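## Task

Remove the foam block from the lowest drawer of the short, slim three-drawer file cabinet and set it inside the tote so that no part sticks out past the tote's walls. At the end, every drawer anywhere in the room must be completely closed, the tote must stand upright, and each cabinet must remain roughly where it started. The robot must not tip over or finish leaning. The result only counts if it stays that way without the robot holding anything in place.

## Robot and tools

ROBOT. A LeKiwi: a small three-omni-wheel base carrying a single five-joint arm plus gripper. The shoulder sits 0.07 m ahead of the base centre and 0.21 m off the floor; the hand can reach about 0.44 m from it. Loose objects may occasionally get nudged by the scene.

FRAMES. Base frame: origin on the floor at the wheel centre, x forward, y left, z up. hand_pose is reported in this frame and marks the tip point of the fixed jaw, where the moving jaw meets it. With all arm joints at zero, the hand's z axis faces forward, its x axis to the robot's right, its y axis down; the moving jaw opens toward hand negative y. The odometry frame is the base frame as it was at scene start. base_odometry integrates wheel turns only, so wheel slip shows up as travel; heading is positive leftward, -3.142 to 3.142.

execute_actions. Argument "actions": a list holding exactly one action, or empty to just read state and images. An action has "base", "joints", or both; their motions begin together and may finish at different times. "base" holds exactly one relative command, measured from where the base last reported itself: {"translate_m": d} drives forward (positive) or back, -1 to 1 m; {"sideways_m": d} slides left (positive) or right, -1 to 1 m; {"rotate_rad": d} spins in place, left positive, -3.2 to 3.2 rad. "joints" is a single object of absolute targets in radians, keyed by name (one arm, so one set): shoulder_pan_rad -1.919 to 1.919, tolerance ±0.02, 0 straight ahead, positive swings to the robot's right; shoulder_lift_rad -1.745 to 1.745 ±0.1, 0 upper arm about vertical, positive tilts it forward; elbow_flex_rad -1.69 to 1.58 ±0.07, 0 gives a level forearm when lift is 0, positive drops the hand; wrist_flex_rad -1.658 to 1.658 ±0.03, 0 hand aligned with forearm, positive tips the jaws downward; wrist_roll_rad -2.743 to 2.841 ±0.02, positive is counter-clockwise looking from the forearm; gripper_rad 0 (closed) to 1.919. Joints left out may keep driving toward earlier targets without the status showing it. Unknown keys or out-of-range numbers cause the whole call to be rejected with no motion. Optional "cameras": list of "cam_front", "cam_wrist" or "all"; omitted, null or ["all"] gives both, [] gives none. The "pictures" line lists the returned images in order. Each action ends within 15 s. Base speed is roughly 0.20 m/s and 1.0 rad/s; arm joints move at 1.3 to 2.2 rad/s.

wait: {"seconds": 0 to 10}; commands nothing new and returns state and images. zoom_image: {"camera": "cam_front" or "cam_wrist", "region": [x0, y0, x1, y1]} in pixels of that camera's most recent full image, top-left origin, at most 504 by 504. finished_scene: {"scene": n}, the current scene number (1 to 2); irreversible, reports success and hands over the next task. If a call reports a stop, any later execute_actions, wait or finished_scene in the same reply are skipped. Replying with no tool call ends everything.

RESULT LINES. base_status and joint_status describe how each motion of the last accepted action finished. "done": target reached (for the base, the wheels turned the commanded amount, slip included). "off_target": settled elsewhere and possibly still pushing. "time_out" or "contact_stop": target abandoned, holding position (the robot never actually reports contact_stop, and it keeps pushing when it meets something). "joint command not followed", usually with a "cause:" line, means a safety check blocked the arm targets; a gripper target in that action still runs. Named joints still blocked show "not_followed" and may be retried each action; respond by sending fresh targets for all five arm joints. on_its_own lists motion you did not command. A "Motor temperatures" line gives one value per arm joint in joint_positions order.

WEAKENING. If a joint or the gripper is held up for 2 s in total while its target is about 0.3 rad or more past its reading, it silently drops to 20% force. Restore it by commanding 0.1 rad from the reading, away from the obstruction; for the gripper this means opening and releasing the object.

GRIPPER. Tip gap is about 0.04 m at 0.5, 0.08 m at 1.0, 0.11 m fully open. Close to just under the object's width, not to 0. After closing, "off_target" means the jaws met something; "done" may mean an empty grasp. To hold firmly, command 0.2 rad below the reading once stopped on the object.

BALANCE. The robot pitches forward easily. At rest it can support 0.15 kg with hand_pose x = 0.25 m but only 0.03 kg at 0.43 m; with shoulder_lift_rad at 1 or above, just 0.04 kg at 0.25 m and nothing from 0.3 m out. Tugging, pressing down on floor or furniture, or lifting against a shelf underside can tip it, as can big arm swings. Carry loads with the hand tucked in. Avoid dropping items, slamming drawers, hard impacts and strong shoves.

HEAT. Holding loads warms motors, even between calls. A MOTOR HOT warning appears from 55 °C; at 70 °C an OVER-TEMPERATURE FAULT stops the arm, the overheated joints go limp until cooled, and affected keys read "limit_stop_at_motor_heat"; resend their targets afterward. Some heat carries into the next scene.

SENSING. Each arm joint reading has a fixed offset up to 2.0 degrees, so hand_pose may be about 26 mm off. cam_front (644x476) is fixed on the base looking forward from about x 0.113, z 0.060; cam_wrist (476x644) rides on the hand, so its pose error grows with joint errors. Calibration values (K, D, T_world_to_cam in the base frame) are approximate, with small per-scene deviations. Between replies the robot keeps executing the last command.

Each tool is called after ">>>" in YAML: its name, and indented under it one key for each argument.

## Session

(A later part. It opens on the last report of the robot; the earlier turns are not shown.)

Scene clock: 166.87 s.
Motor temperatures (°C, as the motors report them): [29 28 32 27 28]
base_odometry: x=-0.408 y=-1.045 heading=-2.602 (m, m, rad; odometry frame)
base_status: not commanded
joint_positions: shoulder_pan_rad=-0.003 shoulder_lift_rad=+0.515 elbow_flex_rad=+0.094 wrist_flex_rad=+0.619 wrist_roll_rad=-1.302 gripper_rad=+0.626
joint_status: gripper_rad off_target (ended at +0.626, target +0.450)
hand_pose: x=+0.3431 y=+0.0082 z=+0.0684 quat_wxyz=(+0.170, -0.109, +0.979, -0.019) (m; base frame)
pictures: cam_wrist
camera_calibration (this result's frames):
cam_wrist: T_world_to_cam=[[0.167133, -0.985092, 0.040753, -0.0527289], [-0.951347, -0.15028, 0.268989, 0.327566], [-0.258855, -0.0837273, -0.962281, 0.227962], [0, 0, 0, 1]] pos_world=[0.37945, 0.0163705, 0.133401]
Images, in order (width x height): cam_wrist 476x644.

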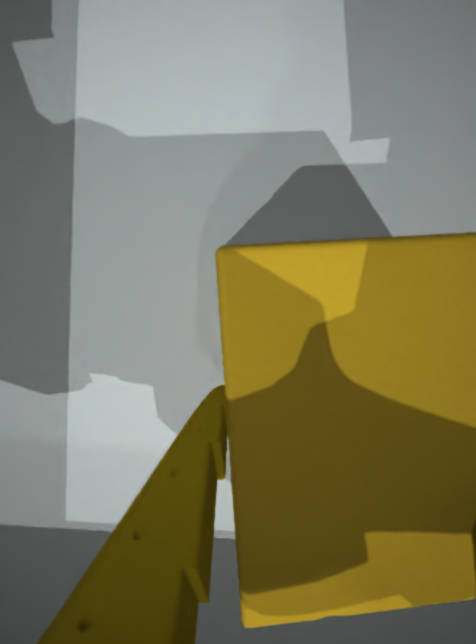

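>>> execute_actions:
  actions:
    - {"joints":{"shoulder_lift_rad":0.1,"elbow_flex_rad":-0.05,"wrist_flex_rad":1.15,"gripper_rad":0.42}}
  cameras: []

>>> execute_actions:
  actions:
    - {"joints":{"shoulder_lift_rad":-0.7,"elbow_flex_rad":-0.2,"wrist_flex_rad":1.6}}
  cameras: []

>>> execute_actions:
  actions:
    - {"base":{"sideways_m":-0.09},"joints":{"shoulder_lift_rad":-1.5,"elbow_flex_rad":0.3,"wrist_flex_rad":1.6}}
  cameras: []

>>> execute_actions:
  actions:
    - {"base":{"translate_m":0.12}}

Scene clock: 178.70 s.
Motor temperatures (°C, as the motors report them): [29 28 32 27 28]
base_odometry: x=-0.408 y=-1.045 heading=-2.602 (m, m, rad; odometry frame)
base_status: not commanded
joint_positions: shoulder_pan_rad=-0.003 shoulder_lift_rad=+0.156 elbow_flex_rad=-0.012 wrist_flex_rad=+1.145 wrist_roll_rad=-1.302 gripper_rad=+0.620
joint_status: gripper_rad off_target (ended at +0.620, target +0.420); the others done
hand_pose: x=+0.3196 y=+0.0081 z=+0.1468 quat_wxyz=(+0.140, -0.110, +0.984, -0.015) (m; base frame)
pictures: none
No camera images: the call's "cameras" was empty. Leave "cameras" out to get every camera's image.

Scene clock: 179.77 s.
Motor temperatures (°C, as the motors report them): [29 28 32 27 28]
base_odometry: x=-0.408 y=-1.045 heading=-2.602 (m, m, rad; odometry frame)
base_status: not commanded
joint_positions: shoulder_pan_rad=-0.003 shoulder_lift_rad=-0.677 elbow_flex_rad=-0.169 wrist_flex_rad=+1.599 wrist_roll_rad=-1.302 gripper_rad=+0.620
joint_status: all done
hand_pose: x=+0.2500 y=+0.0079 z=+0.3074 quat_wxyz=(+0.395, -0.102, +0.912, -0.043) (m; base frame)
pictures: none
No camera images: the call's "cameras" was empty. Leave "cameras" out to get every camera's image.

Scene clock: 181.17 s.
Motor temperatures (°C, as the motors report them): [29 28 32 27 28]
base_odometry: x=-0.454 y=-0.968 heading=-2.601 (m, m, rad; odometry frame)
base_status: done
joint_positions: shoulder_pan_rad=-0.003 shoulder_lift_rad=-1.498 elbow_flex_rad=+0.301 wrist_flex_rad=+1.599 wrist_roll_rad=-1.302 gripper_rad=+0.620
joint_status: all done
hand_pose: x=+0.1786 y=+0.0078 z=+0.3079 quat_wxyz=(+0.548, -0.093, +0.829, -0.060) (m; base frame)
pictures: none
No camera images: the call's "cameras" was empty. Leave "cameras" out to get every camera's image.

Scene clock: 182.73 s.
Motor temperatures (°C, as the motors report them): [29 28 32 27 28]
base_odometry: x=-0.556 y=-1.030 heading=-2.601 (m, m, rad; odometry frame)
base_status: done
joint_positions: shoulder_pan_rad=-0.004 shoulder_lift_rad=-1.499 elbow_flex_rad=+0.302 wrist_flex_rad=+1.599 wrist_roll_rad=-1.302 gripper_rad=+0.620
joint_status: not commanded
hand_pose: x=+0.1785 y=+0.0079 z=+0.3078 quat_wxyz=(+0.548, -0.093, +0.829, -0.059) (m; base frame)
pictures: cam_front, cam_wrist
camera_calibration (this result's frames):
cam_wrist: T_world_to_cam=[[0.0857518, -0.985173, 0.148598, -0.0538852], [-0.84263, -0.151296, -0.516802, 0.329009], [0.531621, -0.0808966, -0.84311, 0.237875], [0, 0, 0, 1]] pos_world=[0.155394, 0.0159348, 0.378594]
Images, in order (width x height): cam_front 644x476, cam_wrist 476x644.

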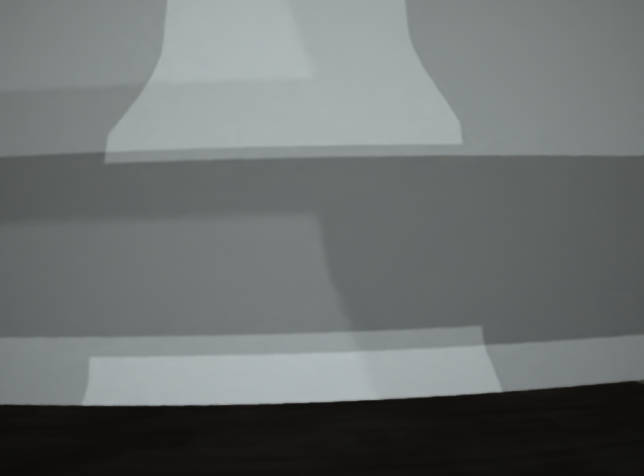

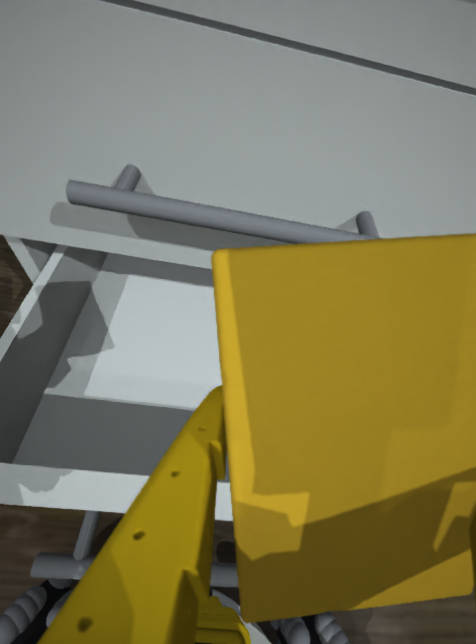

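>>> execute_actions:
  actions:
    - {"base":{"translate_m":0.15},"joints":{"shoulder_pan_rad":1.5}}

>>> execute_actions:
  actions:
    - {"base":{"translate_m":0.03}}
  cameras: ["cam_front"]

>>> execute_actions:
  actions:
    - {"base":{"translate_m":-0.3},"joints":{"shoulder_pan_rad":0.3}}

Scene clock: 194.10 s.
Motor temperatures (°C, as the motors report them): [29 28 32 27 28]
base_odometry: x=-0.684 y=-1.107 heading=-2.601 (m, m, rad; odometry frame)
base_status: done
joint_positions: shoulder_pan_rad=+1.490 shoulder_lift_rad=-1.499 elbow_flex_rad=+0.302 wrist_flex_rad=+1.599 wrist_roll_rad=-1.302 gripper_rad=+0.620
joint_status: all done
hand_pose: x=+0.0835 y=-0.1105 z=+0.3078 quat_wxyz=(+0.362, +0.495, +0.672, -0.416) (m; base frame)
pictures: cam_front, cam_wrist
camera_calibration (this result's frames):
cam_wrist: T_world_to_cam=[[-0.975706, -0.160987, 0.148598, 0.0172324], [-0.215417, 0.82856, -0.516802, 0.286986], [-0.0399239, -0.536257, -0.84311, 0.276168], [0, 0, 0, 1]] pos_world=[0.0896611, -0.0869134, 0.378594]
Images, in order (width x height): cam_front 644x476, cam_wrist 476x644.

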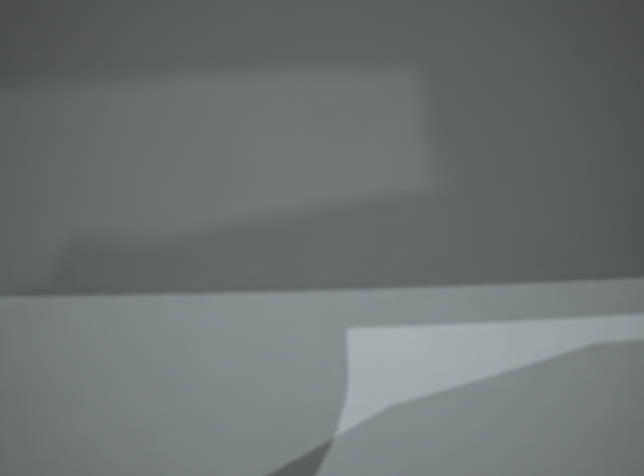

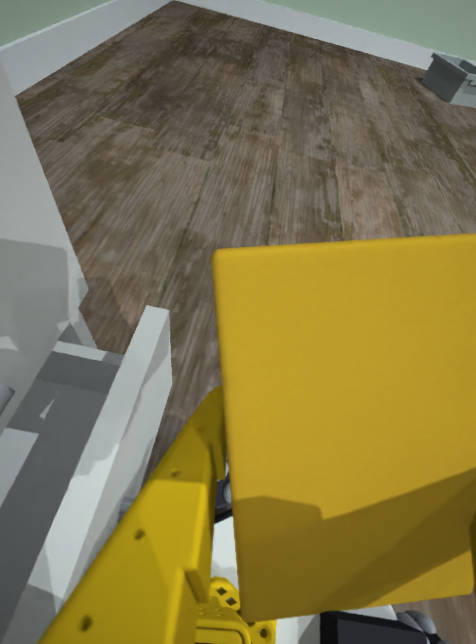

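Scene clock: 195.03 s.
Motor temperatures (°C, as the motors report them): [29 28 32 27 28]
base_odometry: x=-0.710 y=-1.122 heading=-2.601 (m, m, rad; odometry frame)
base_status: done
joint_positions: shoulder_pan_rad=+1.495 shoulder_lift_rad=-1.499 elbow_flex_rad=+0.302 wrist_flex_rad=+1.599 wrist_roll_rad=-1.302 gripper_rad=+0.620
joint_status: not commanded
hand_pose: x=+0.0829 y=-0.1106 z=+0.3078 quat_wxyz=(+0.361, +0.496, +0.670, -0.417) (m; base frame)
pictures: cam_front
Images, in order (width x height): cam_front 644x476.

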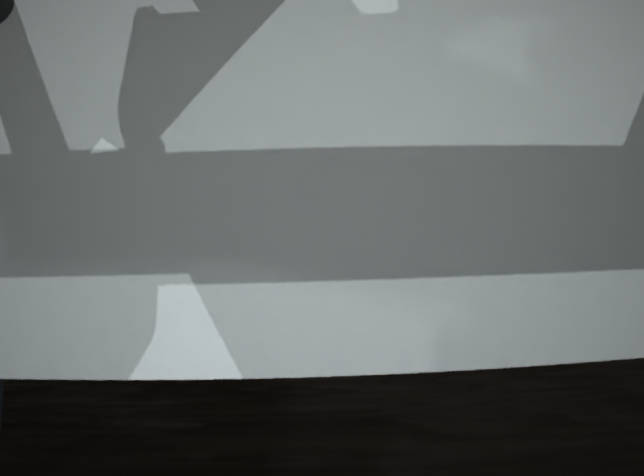

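Scene clock: 197.50 s.
Motor temperatures (°C, as the motors report them): [29 28 32 27 28]
base_odometry: x=-0.453 y=-0.968 heading=-2.601 (m, m, rad; odometry frame)
base_status: done
joint_positions: shoulder_pan_rad=+0.310 shoulder_lift_rad=-1.499 elbow_flex_rad=+0.302 wrist_flex_rad=+1.599 wrist_roll_rad=-1.302 gripper_rad=+0.620
joint_status: all done
hand_pose: x=+0.1755 y=-0.0269 z=+0.3078 quat_wxyz=(+0.532, +0.038, +0.833, -0.145) (m; base frame)
pictures: cam_front, cam_wrist
camera_calibration (this result's frames):
cam_wrist: T_world_to_cam=[[-0.223176, -0.963385, 0.148598, -0.0331871], [-0.848106, 0.116756, -0.516802, 0.329376], [0.48053, -0.241365, -0.84311, 0.241298], [0, 0, 0, 1]] pos_world=[0.155988, -0.0121877, 0.378594]
Images, in order (width x height): cam_front 644x476, cam_wrist 476x644.

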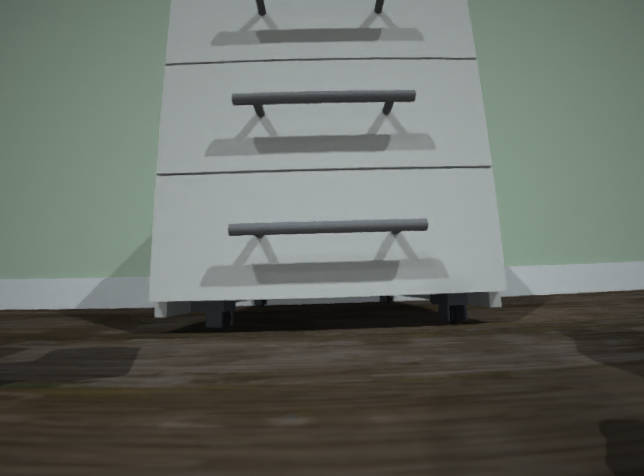

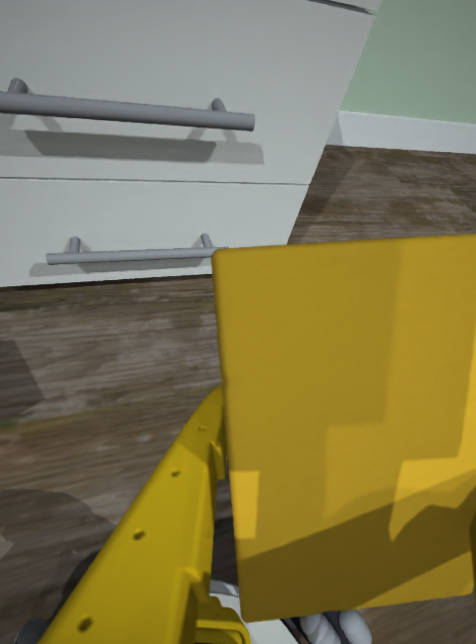

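>>> execute_actions:
  actions:
    - {"base":{"rotate_rad":-1.88},"joints":{"shoulder_pan_rad":0}}
  cameras: []

>>> execute_actions:
  actions:
    - {"base":{"translate_m":1.0}}
  cameras: ["cam_front"]

>>> execute_actions:
  actions:
    - {"base":{"translate_m":0.4}}

Scene clock: 211.17 s.
Motor temperatures (°C, as the motors report them): [29 28 32 27 28]
base_odometry: x=-0.453 y=-0.968 heading=+1.807 (m, m, rad; odometry frame)
base_status: done
joint_positions: shoulder_pan_rad=+0.008 shoulder_lift_rad=-1.499 elbow_flex_rad=+0.302 wrist_flex_rad=+1.599 wrist_roll_rad=-1.302 gripper_rad=+0.620
joint_status: all done
hand_pose: x=+0.1786 y=+0.0066 z=+0.3078 quat_wxyz=(+0.548, -0.088, +0.829, -0.063) (m; base frame)
pictures: none
No camera images: the call's "cameras" was empty. Leave "cameras" out to get every camera's image.

Scene clock: 217.13 s.
Motor temperatures (°C, as the motors report them): [29 28 32 27 28]
base_odometry: x=-0.686 y=+0.004 heading=+1.807 (m, m, rad; odometry frame)
base_status: done
joint_positions: shoulder_pan_rad=+0.008 shoulder_lift_rad=-1.499 elbow_flex_rad=+0.302 wrist_flex_rad=+1.599 wrist_roll_rad=-1.302 gripper_rad=+0.620
joint_status: not commanded
hand_pose: x=+0.1786 y=+0.0066 z=+0.3078 quat_wxyz=(+0.548, -0.088, +0.829, -0.063) (m; base frame)
pictures: cam_front
Images, in order (width x height): cam_front 644x476.

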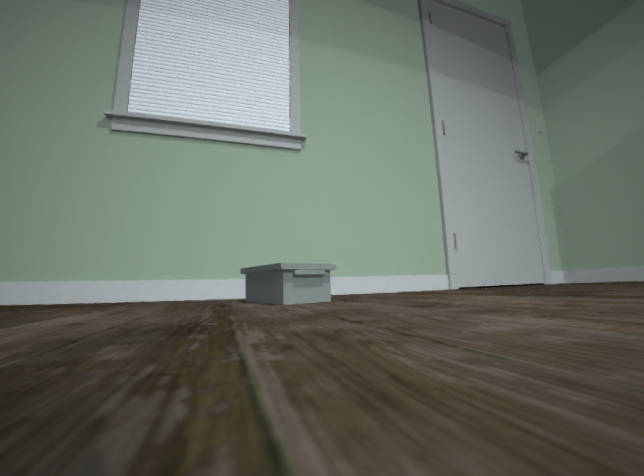

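Scene clock: 220.10 s.
Motor temperatures (°C, as the motors report them): [29 28 32 27 28]
base_odometry: x=-0.780 y=+0.393 heading=+1.806 (m, m, rad; odometry frame)
base_status: done
joint_positions: shoulder_pan_rad=+0.008 shoulder_lift_rad=-1.499 elbow_flex_rad=+0.302 wrist_flex_rad=+1.599 wrist_roll_rad=-1.302 gripper_rad=+0.620
joint_status: not commanded
hand_pose: x=+0.1786 y=+0.0066 z=+0.3078 quat_wxyz=(+0.548, -0.088, +0.829, -0.063) (m; base frame)
pictures: cam_front, cam_wrist
camera_calibration (this result's frames):
cam_wrist: T_world_to_cam=[[0.0736558, -0.986151, 0.148598, -0.0530748], [-0.844423, -0.140944, -0.516802, 0.329129], [0.530589, -0.0874143, -0.84311, 0.237944], [0, 0, 0, 1]] pos_world=[0.155583, 0.0148489, 0.378594]
Images, in order (width x height): cam_front 644x476, cam_wrist 476x644.

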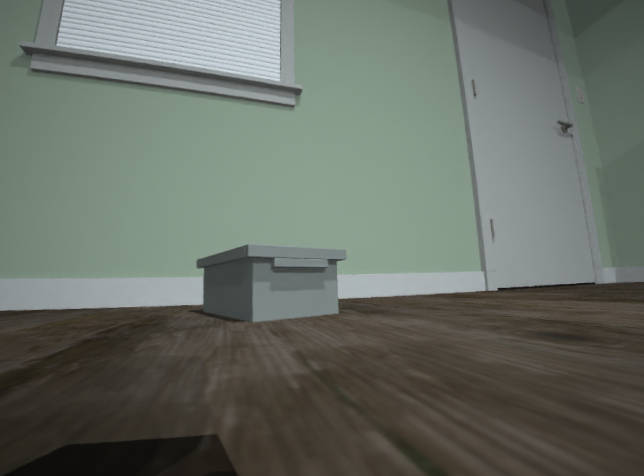

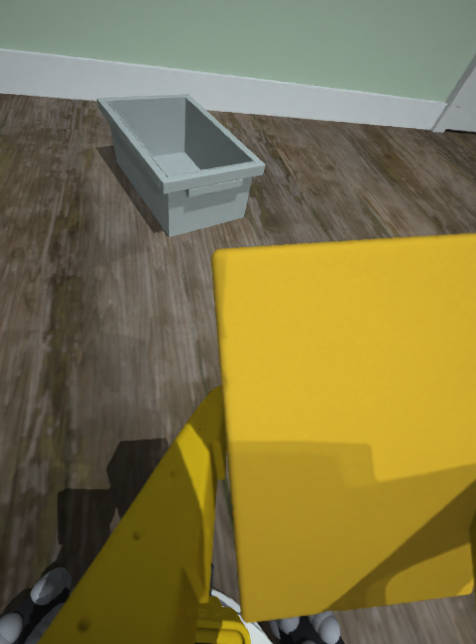

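>>> execute_actions:
  actions:
    - {"base":{"rotate_rad":0.21}}
  cameras: []

>>> execute_actions:
  actions:
    - {"base":{"translate_m":0.39},"joints":{"shoulder_lift_rad":-0.2,"elbow_flex_rad":0.1,"wrist_flex_rad":1.35,"wrist_roll_rad":-1.15}}

Scene clock: 230.60 s.
Motor temperatures (°C, as the motors report them): [29 28 32 27 28]
base_odometry: x=-0.780 y=+0.393 heading=+2.012 (m, m, rad; odometry frame)
base_status: done
joint_positions: shoulder_pan_rad=+0.008 shoulder_lift_rad=-1.499 elbow_flex_rad=+0.302 wrist_flex_rad=+1.599 wrist_roll_rad=-1.302 gripper_rad=+0.620
joint_status: not commanded
hand_pose: x=+0.1786 y=+0.0066 z=+0.3078 quat_wxyz=(+0.548, -0.088, +0.829, -0.063) (m; base frame)
pictures: none
No camera images: the call's "cameras" was empty. Leave "cameras" out to get every camera's image.

Scene clock: 233.53 s.
Motor temperatures (°C, as the motors report them): [29 28 32 27 28]
base_odometry: x=-0.946 y=+0.745 heading=+2.013 (m, m, rad; odometry frame)
base_status: done
joint_positions: shoulder_pan_rad=+0.008 shoulder_lift_rad=-0.194 elbow_flex_rad=+0.130 wrist_flex_rad=+1.361 wrist_roll_rad=-1.156 gripper_rad=+0.620
joint_status: all done
hand_pose: x=+0.2779 y=+0.0054 z=+0.1831 quat_wxyz=(+0.134, -0.176, +0.975, -0.025) (m; base frame)
pictures: cam_front, cam_wrist
camera_calibration (this result's frames):
cam_wrist: T_world_to_cam=[[0.295384, -0.953017, 0.0671276, -0.0899039], [-0.90362, -0.255878, 0.343508, 0.207967], [-0.310192, -0.162125, -0.936748, 0.33121], [0, 0, 0, 1]] pos_world=[0.317218, 0.0212315, 0.244857]
Images, in order (width x height): cam_front 644x476, cam_wrist 476x644.

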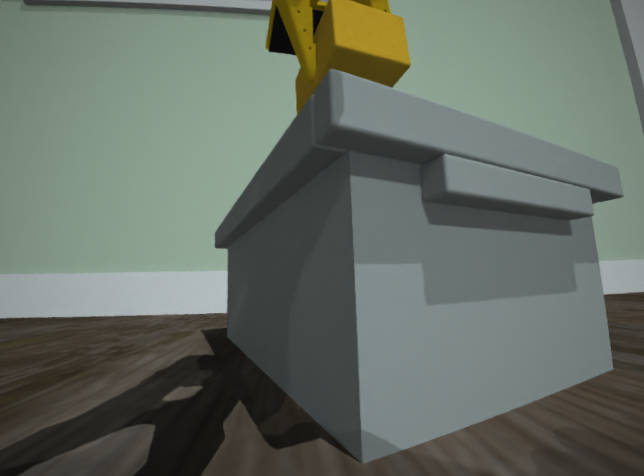

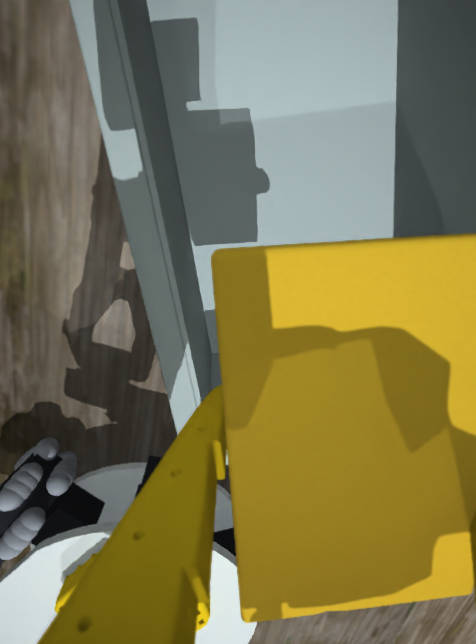

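>>> execute_actions:
  actions:
    - {"base":{"translate_m":0.05},"joints":{"shoulder_pan_rad":0.08,"shoulder_lift_rad":0.1,"elbow_flex_rad":-0.1,"wrist_flex_rad":1.25,"wrist_roll_rad":-1.0}}

Scene clock: 240.07 s.
Motor temperatures (°C, as the motors report them): [29 28 32 27 28]
base_odometry: x=-0.967 y=+0.789 heading=+2.013 (m, m, rad; odometry frame)
base_status: done
joint_positions: shoulder_pan_rad=+0.071 shoulder_lift_rad=+0.110 elbow_flex_rad=-0.060 wrist_flex_rad=+1.262 wrist_roll_rad=-1.007 gripper_rad=+0.620
joint_status: all done
hand_pose: x=+0.3096 y=-0.0107 z=+0.1599 quat_wxyz=(+0.124, -0.218, +0.967, -0.037) (m; base frame)
pictures: cam_front, cam_wrist
camera_calibration (this result's frames):
cam_wrist: T_world_to_cam=[[0.372378, -0.922876, 0.0981552, -0.141504], [-0.875164, -0.313975, 0.368113, 0.227104], [-0.308905, -0.222979, -0.924585, 0.313763], [0, 0, 0, 1]] pos_world=[0.348369, 0.0106771, 0.22039]
Images, in order (width x height): cam_front 644x476, cam_wrist 476x644.

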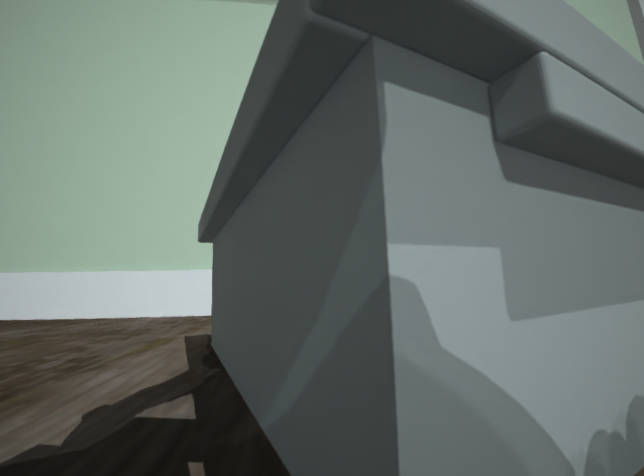

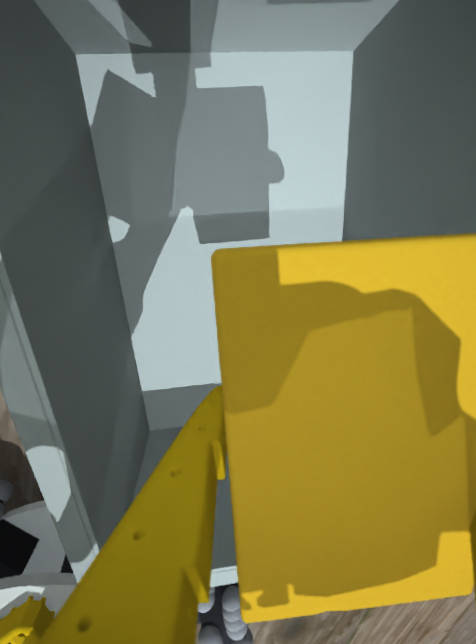

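>>> execute_actions:
  actions:
    - {"joints":{"shoulder_pan_rad":0.03,"shoulder_lift_rad":0.36,"elbow_flex_rad":0.0,"wrist_flex_rad":0.85}}
  cameras: ["cam_wrist"]

>>> execute_actions:
  actions:
    - {"joints":{"shoulder_lift_rad":0.6,"elbow_flex_rad":0.05,"wrist_flex_rad":0.6}}
  cameras: ["cam_wrist"]

Scene clock: 247.53 s.
Motor temperatures (°C, as the motors report them): [29 28 32 27 28]
base_odometry: x=-0.967 y=+0.789 heading=+2.013 (m, m, rad; odometry frame)
base_status: not commanded
joint_positions: shoulder_pan_rad=+0.039 shoulder_lift_rad=+0.375 elbow_flex_rad=+0.005 wrist_flex_rad=+0.861 wrist_roll_rad=-1.007 gripper_rad=+0.620
joint_status: all done
hand_pose: x=+0.3401 y=-0.0040 z=+0.1049 quat_wxyz=(+0.158, -0.232, +0.959, -0.045) (m; base frame)
pictures: cam_wrist
camera_calibration (this result's frames):
cam_wrist: T_world_to_cam=[[0.393907, -0.910093, 0.12872, -0.151798], [-0.888417, -0.341073, 0.307222, 0.286875], [-0.235698, -0.235374, -0.942892, 0.2508], [0, 0, 0, 1]] pos_world=[0.373771, 0.018727, 0.167883]
Images, in order (width x height): cam_wrist 476x644.

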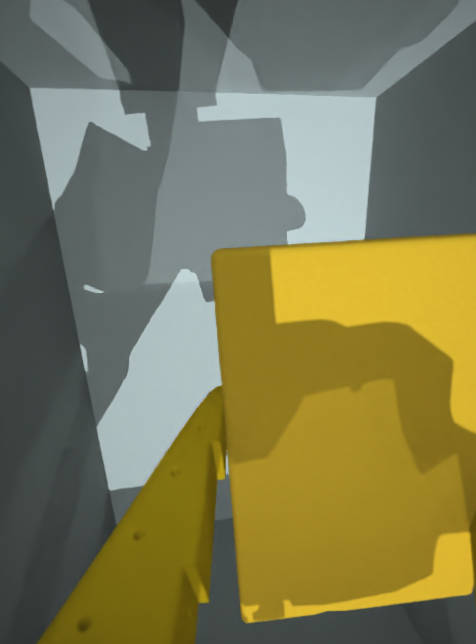

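Scene clock: 248.40 s.
Motor temperatures (°C, as the motors report them): [29 28 32 27 28]
base_odometry: x=-0.967 y=+0.789 heading=+2.013 (m, m, rad; odometry frame)
base_status: not commanded
joint_positions: shoulder_pan_rad=+0.039 shoulder_lift_rad=+0.618 elbow_flex_rad=+0.054 wrist_flex_rad=+0.611 wrist_roll_rad=-1.007 gripper_rad=+0.620
joint_status: all done
hand_pose: x=+0.3360 y=-0.0039 z=+0.0495 quat_wxyz=(+0.138, -0.233, +0.962, -0.039) (m; base frame)
pictures: cam_wrist
camera_calibration (this result's frames):
cam_wrist: T_world_to_cam=[[0.398865, -0.910285, 0.110848, -0.143714], [-0.874956, -0.341596, 0.343167, 0.294067], [-0.274515, -0.233865, -0.93271, 0.210172], [0, 0, 0, 1]] pos_world=[0.372313, 0.0187837, 0.111046]
Images, in order (width x height): cam_wrist 476x644.

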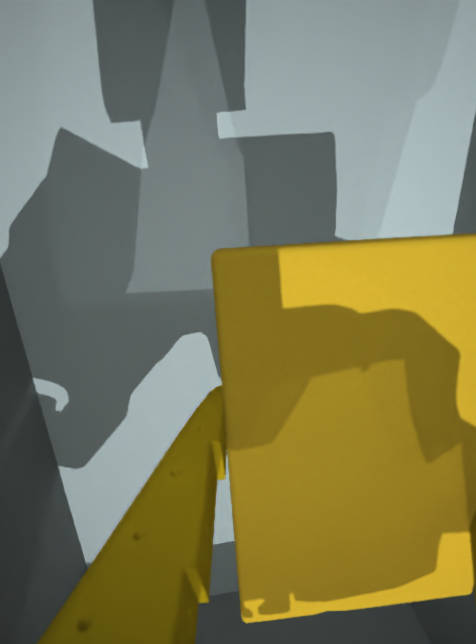

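>>> execute_actions:
  actions:
    - {"joints":{"shoulder_lift_rad":0.68,"wrist_flex_rad":0.52}}
  cameras: []

>>> execute_actions:
  actions:
    - {"joints":{"gripper_rad":0.8}}
  cameras: []

>>> execute_actions:
  actions:
    - {"joints":{"shoulder_lift_rad":0.1,"elbow_flex_rad":-0.1,"wrist_flex_rad":1.2}}
  cameras: []

>>> execute_actions:
  actions:
    - {"base":{"translate_m":-0.1},"joints":{"shoulder_lift_rad":-0.6,"elbow_flex_rad":-0.3,"wrist_flex_rad":1.6}}

Scene clock: 259.40 s.
Motor temperatures (°C, as the motors report them): [29 28 32 27 28]
base_odometry: x=-0.967 y=+0.789 heading=+2.013 (m, m, rad; odometry frame)
base_status: not commanded
joint_positions: shoulder_pan_rad=+0.039 shoulder_lift_rad=+0.696 elbow_flex_rad=+0.054 wrist_flex_rad=+0.533 wrist_roll_rad=-1.007 gripper_rad=+0.620
joint_status: all done
hand_pose: x=+0.3351 y=-0.0038 z=+0.0341 quat_wxyz=(+0.138, -0.233, +0.962, -0.039) (m; base frame)
pictures: none
No camera images: the call's "cameras" was empty. Leave "cameras" out to get every camera's image.

Scene clock: 260.13 s.
Motor temperatures (°C, as the motors report them): [29 28 32 27 28]
base_odometry: x=-0.967 y=+0.789 heading=+2.013 (m, m, rad; odometry frame)
base_status: not commanded
joint_positions: shoulder_pan_rad=+0.039 shoulder_lift_rad=+0.696 elbow_flex_rad=+0.054 wrist_flex_rad=+0.531 wrist_roll_rad=-1.007 gripper_rad=+0.792
joint_status: all done
hand_pose: x=+0.3353 y=-0.0038 z=+0.0342 quat_wxyz=(+0.139, -0.233, +0.962, -0.039) (m; base frame)
pictures: none
No camera images: the call's "cameras" was empty. Leave "cameras" out to get every camera's image.

Scene clock: 261.27 s.
Motor temperatures (°C, as the motors report them): [29 28 32 27 28]
base_odometry: x=-0.967 y=+0.789 heading=+2.013 (m, m, rad; odometry frame)
base_status: not commanded
joint_positions: shoulder_pan_rad=+0.039 shoulder_lift_rad=+0.153 elbow_flex_rad=-0.066 wrist_flex_rad=+1.196 wrist_roll_rad=-1.007 gripper_rad=+0.793
joint_status: all done
hand_pose: x=+0.3188 y=-0.0032 z=+0.1543 quat_wxyz=(+0.138, -0.233, +0.962, -0.039) (m; base frame)
pictures: none
No camera images: the call's "cameras" was empty. Leave "cameras" out to get every camera's image.

Scene clock: 262.73 s.
Motor temperatures (°C, as the motors report them): [29 28 32 27 28]
base_odometry: x=-0.925 y=+0.700 heading=+2.013 (m, m, rad; odometry frame)
base_status: done
joint_positions: shoulder_pan_rad=+0.039 shoulder_lift_rad=-0.579 elbow_flex_rad=-0.270 wrist_flex_rad=+1.597 wrist_roll_rad=-1.007 gripper_rad=+0.793
joint_status: all done
hand_pose: x=+0.2594 y=-0.0009 z=+0.3108 quat_wxyz=(+0.384, -0.216, +0.891, -0.109) (m; base frame)
pictures: cam_front, cam_wrist
camera_calibration (this result's frames):
cam_wrist: T_world_to_cam=[[0.282176, -0.905748, 0.316225, -0.172985], [-0.929732, -0.339466, -0.142692, 0.303635], [0.236591, -0.25374, -0.937892, 0.302579], [0, 0, 0, 1]] pos_world=[0.259524, 0.0231698, 0.381815]
Images, in order (width x height): cam_front 644x476, cam_wrist 476x644.

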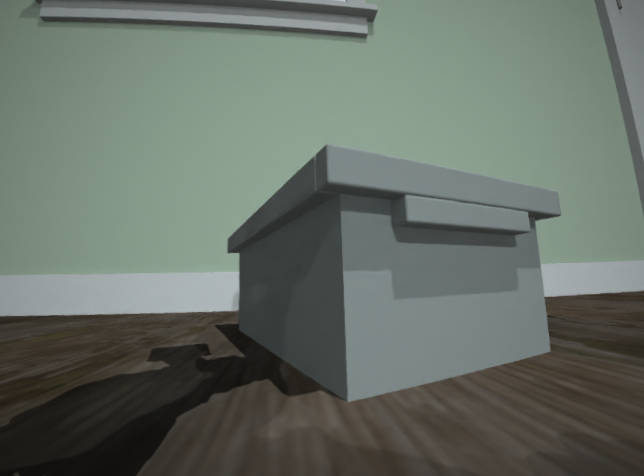

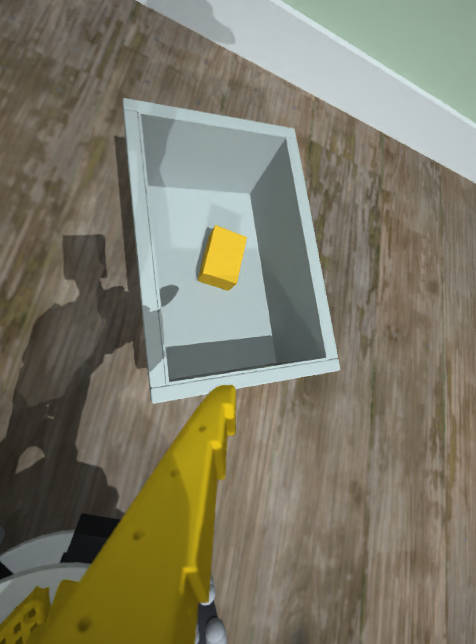

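>>> finished_scene:
  scene: 1

The scene is finished: the task was done.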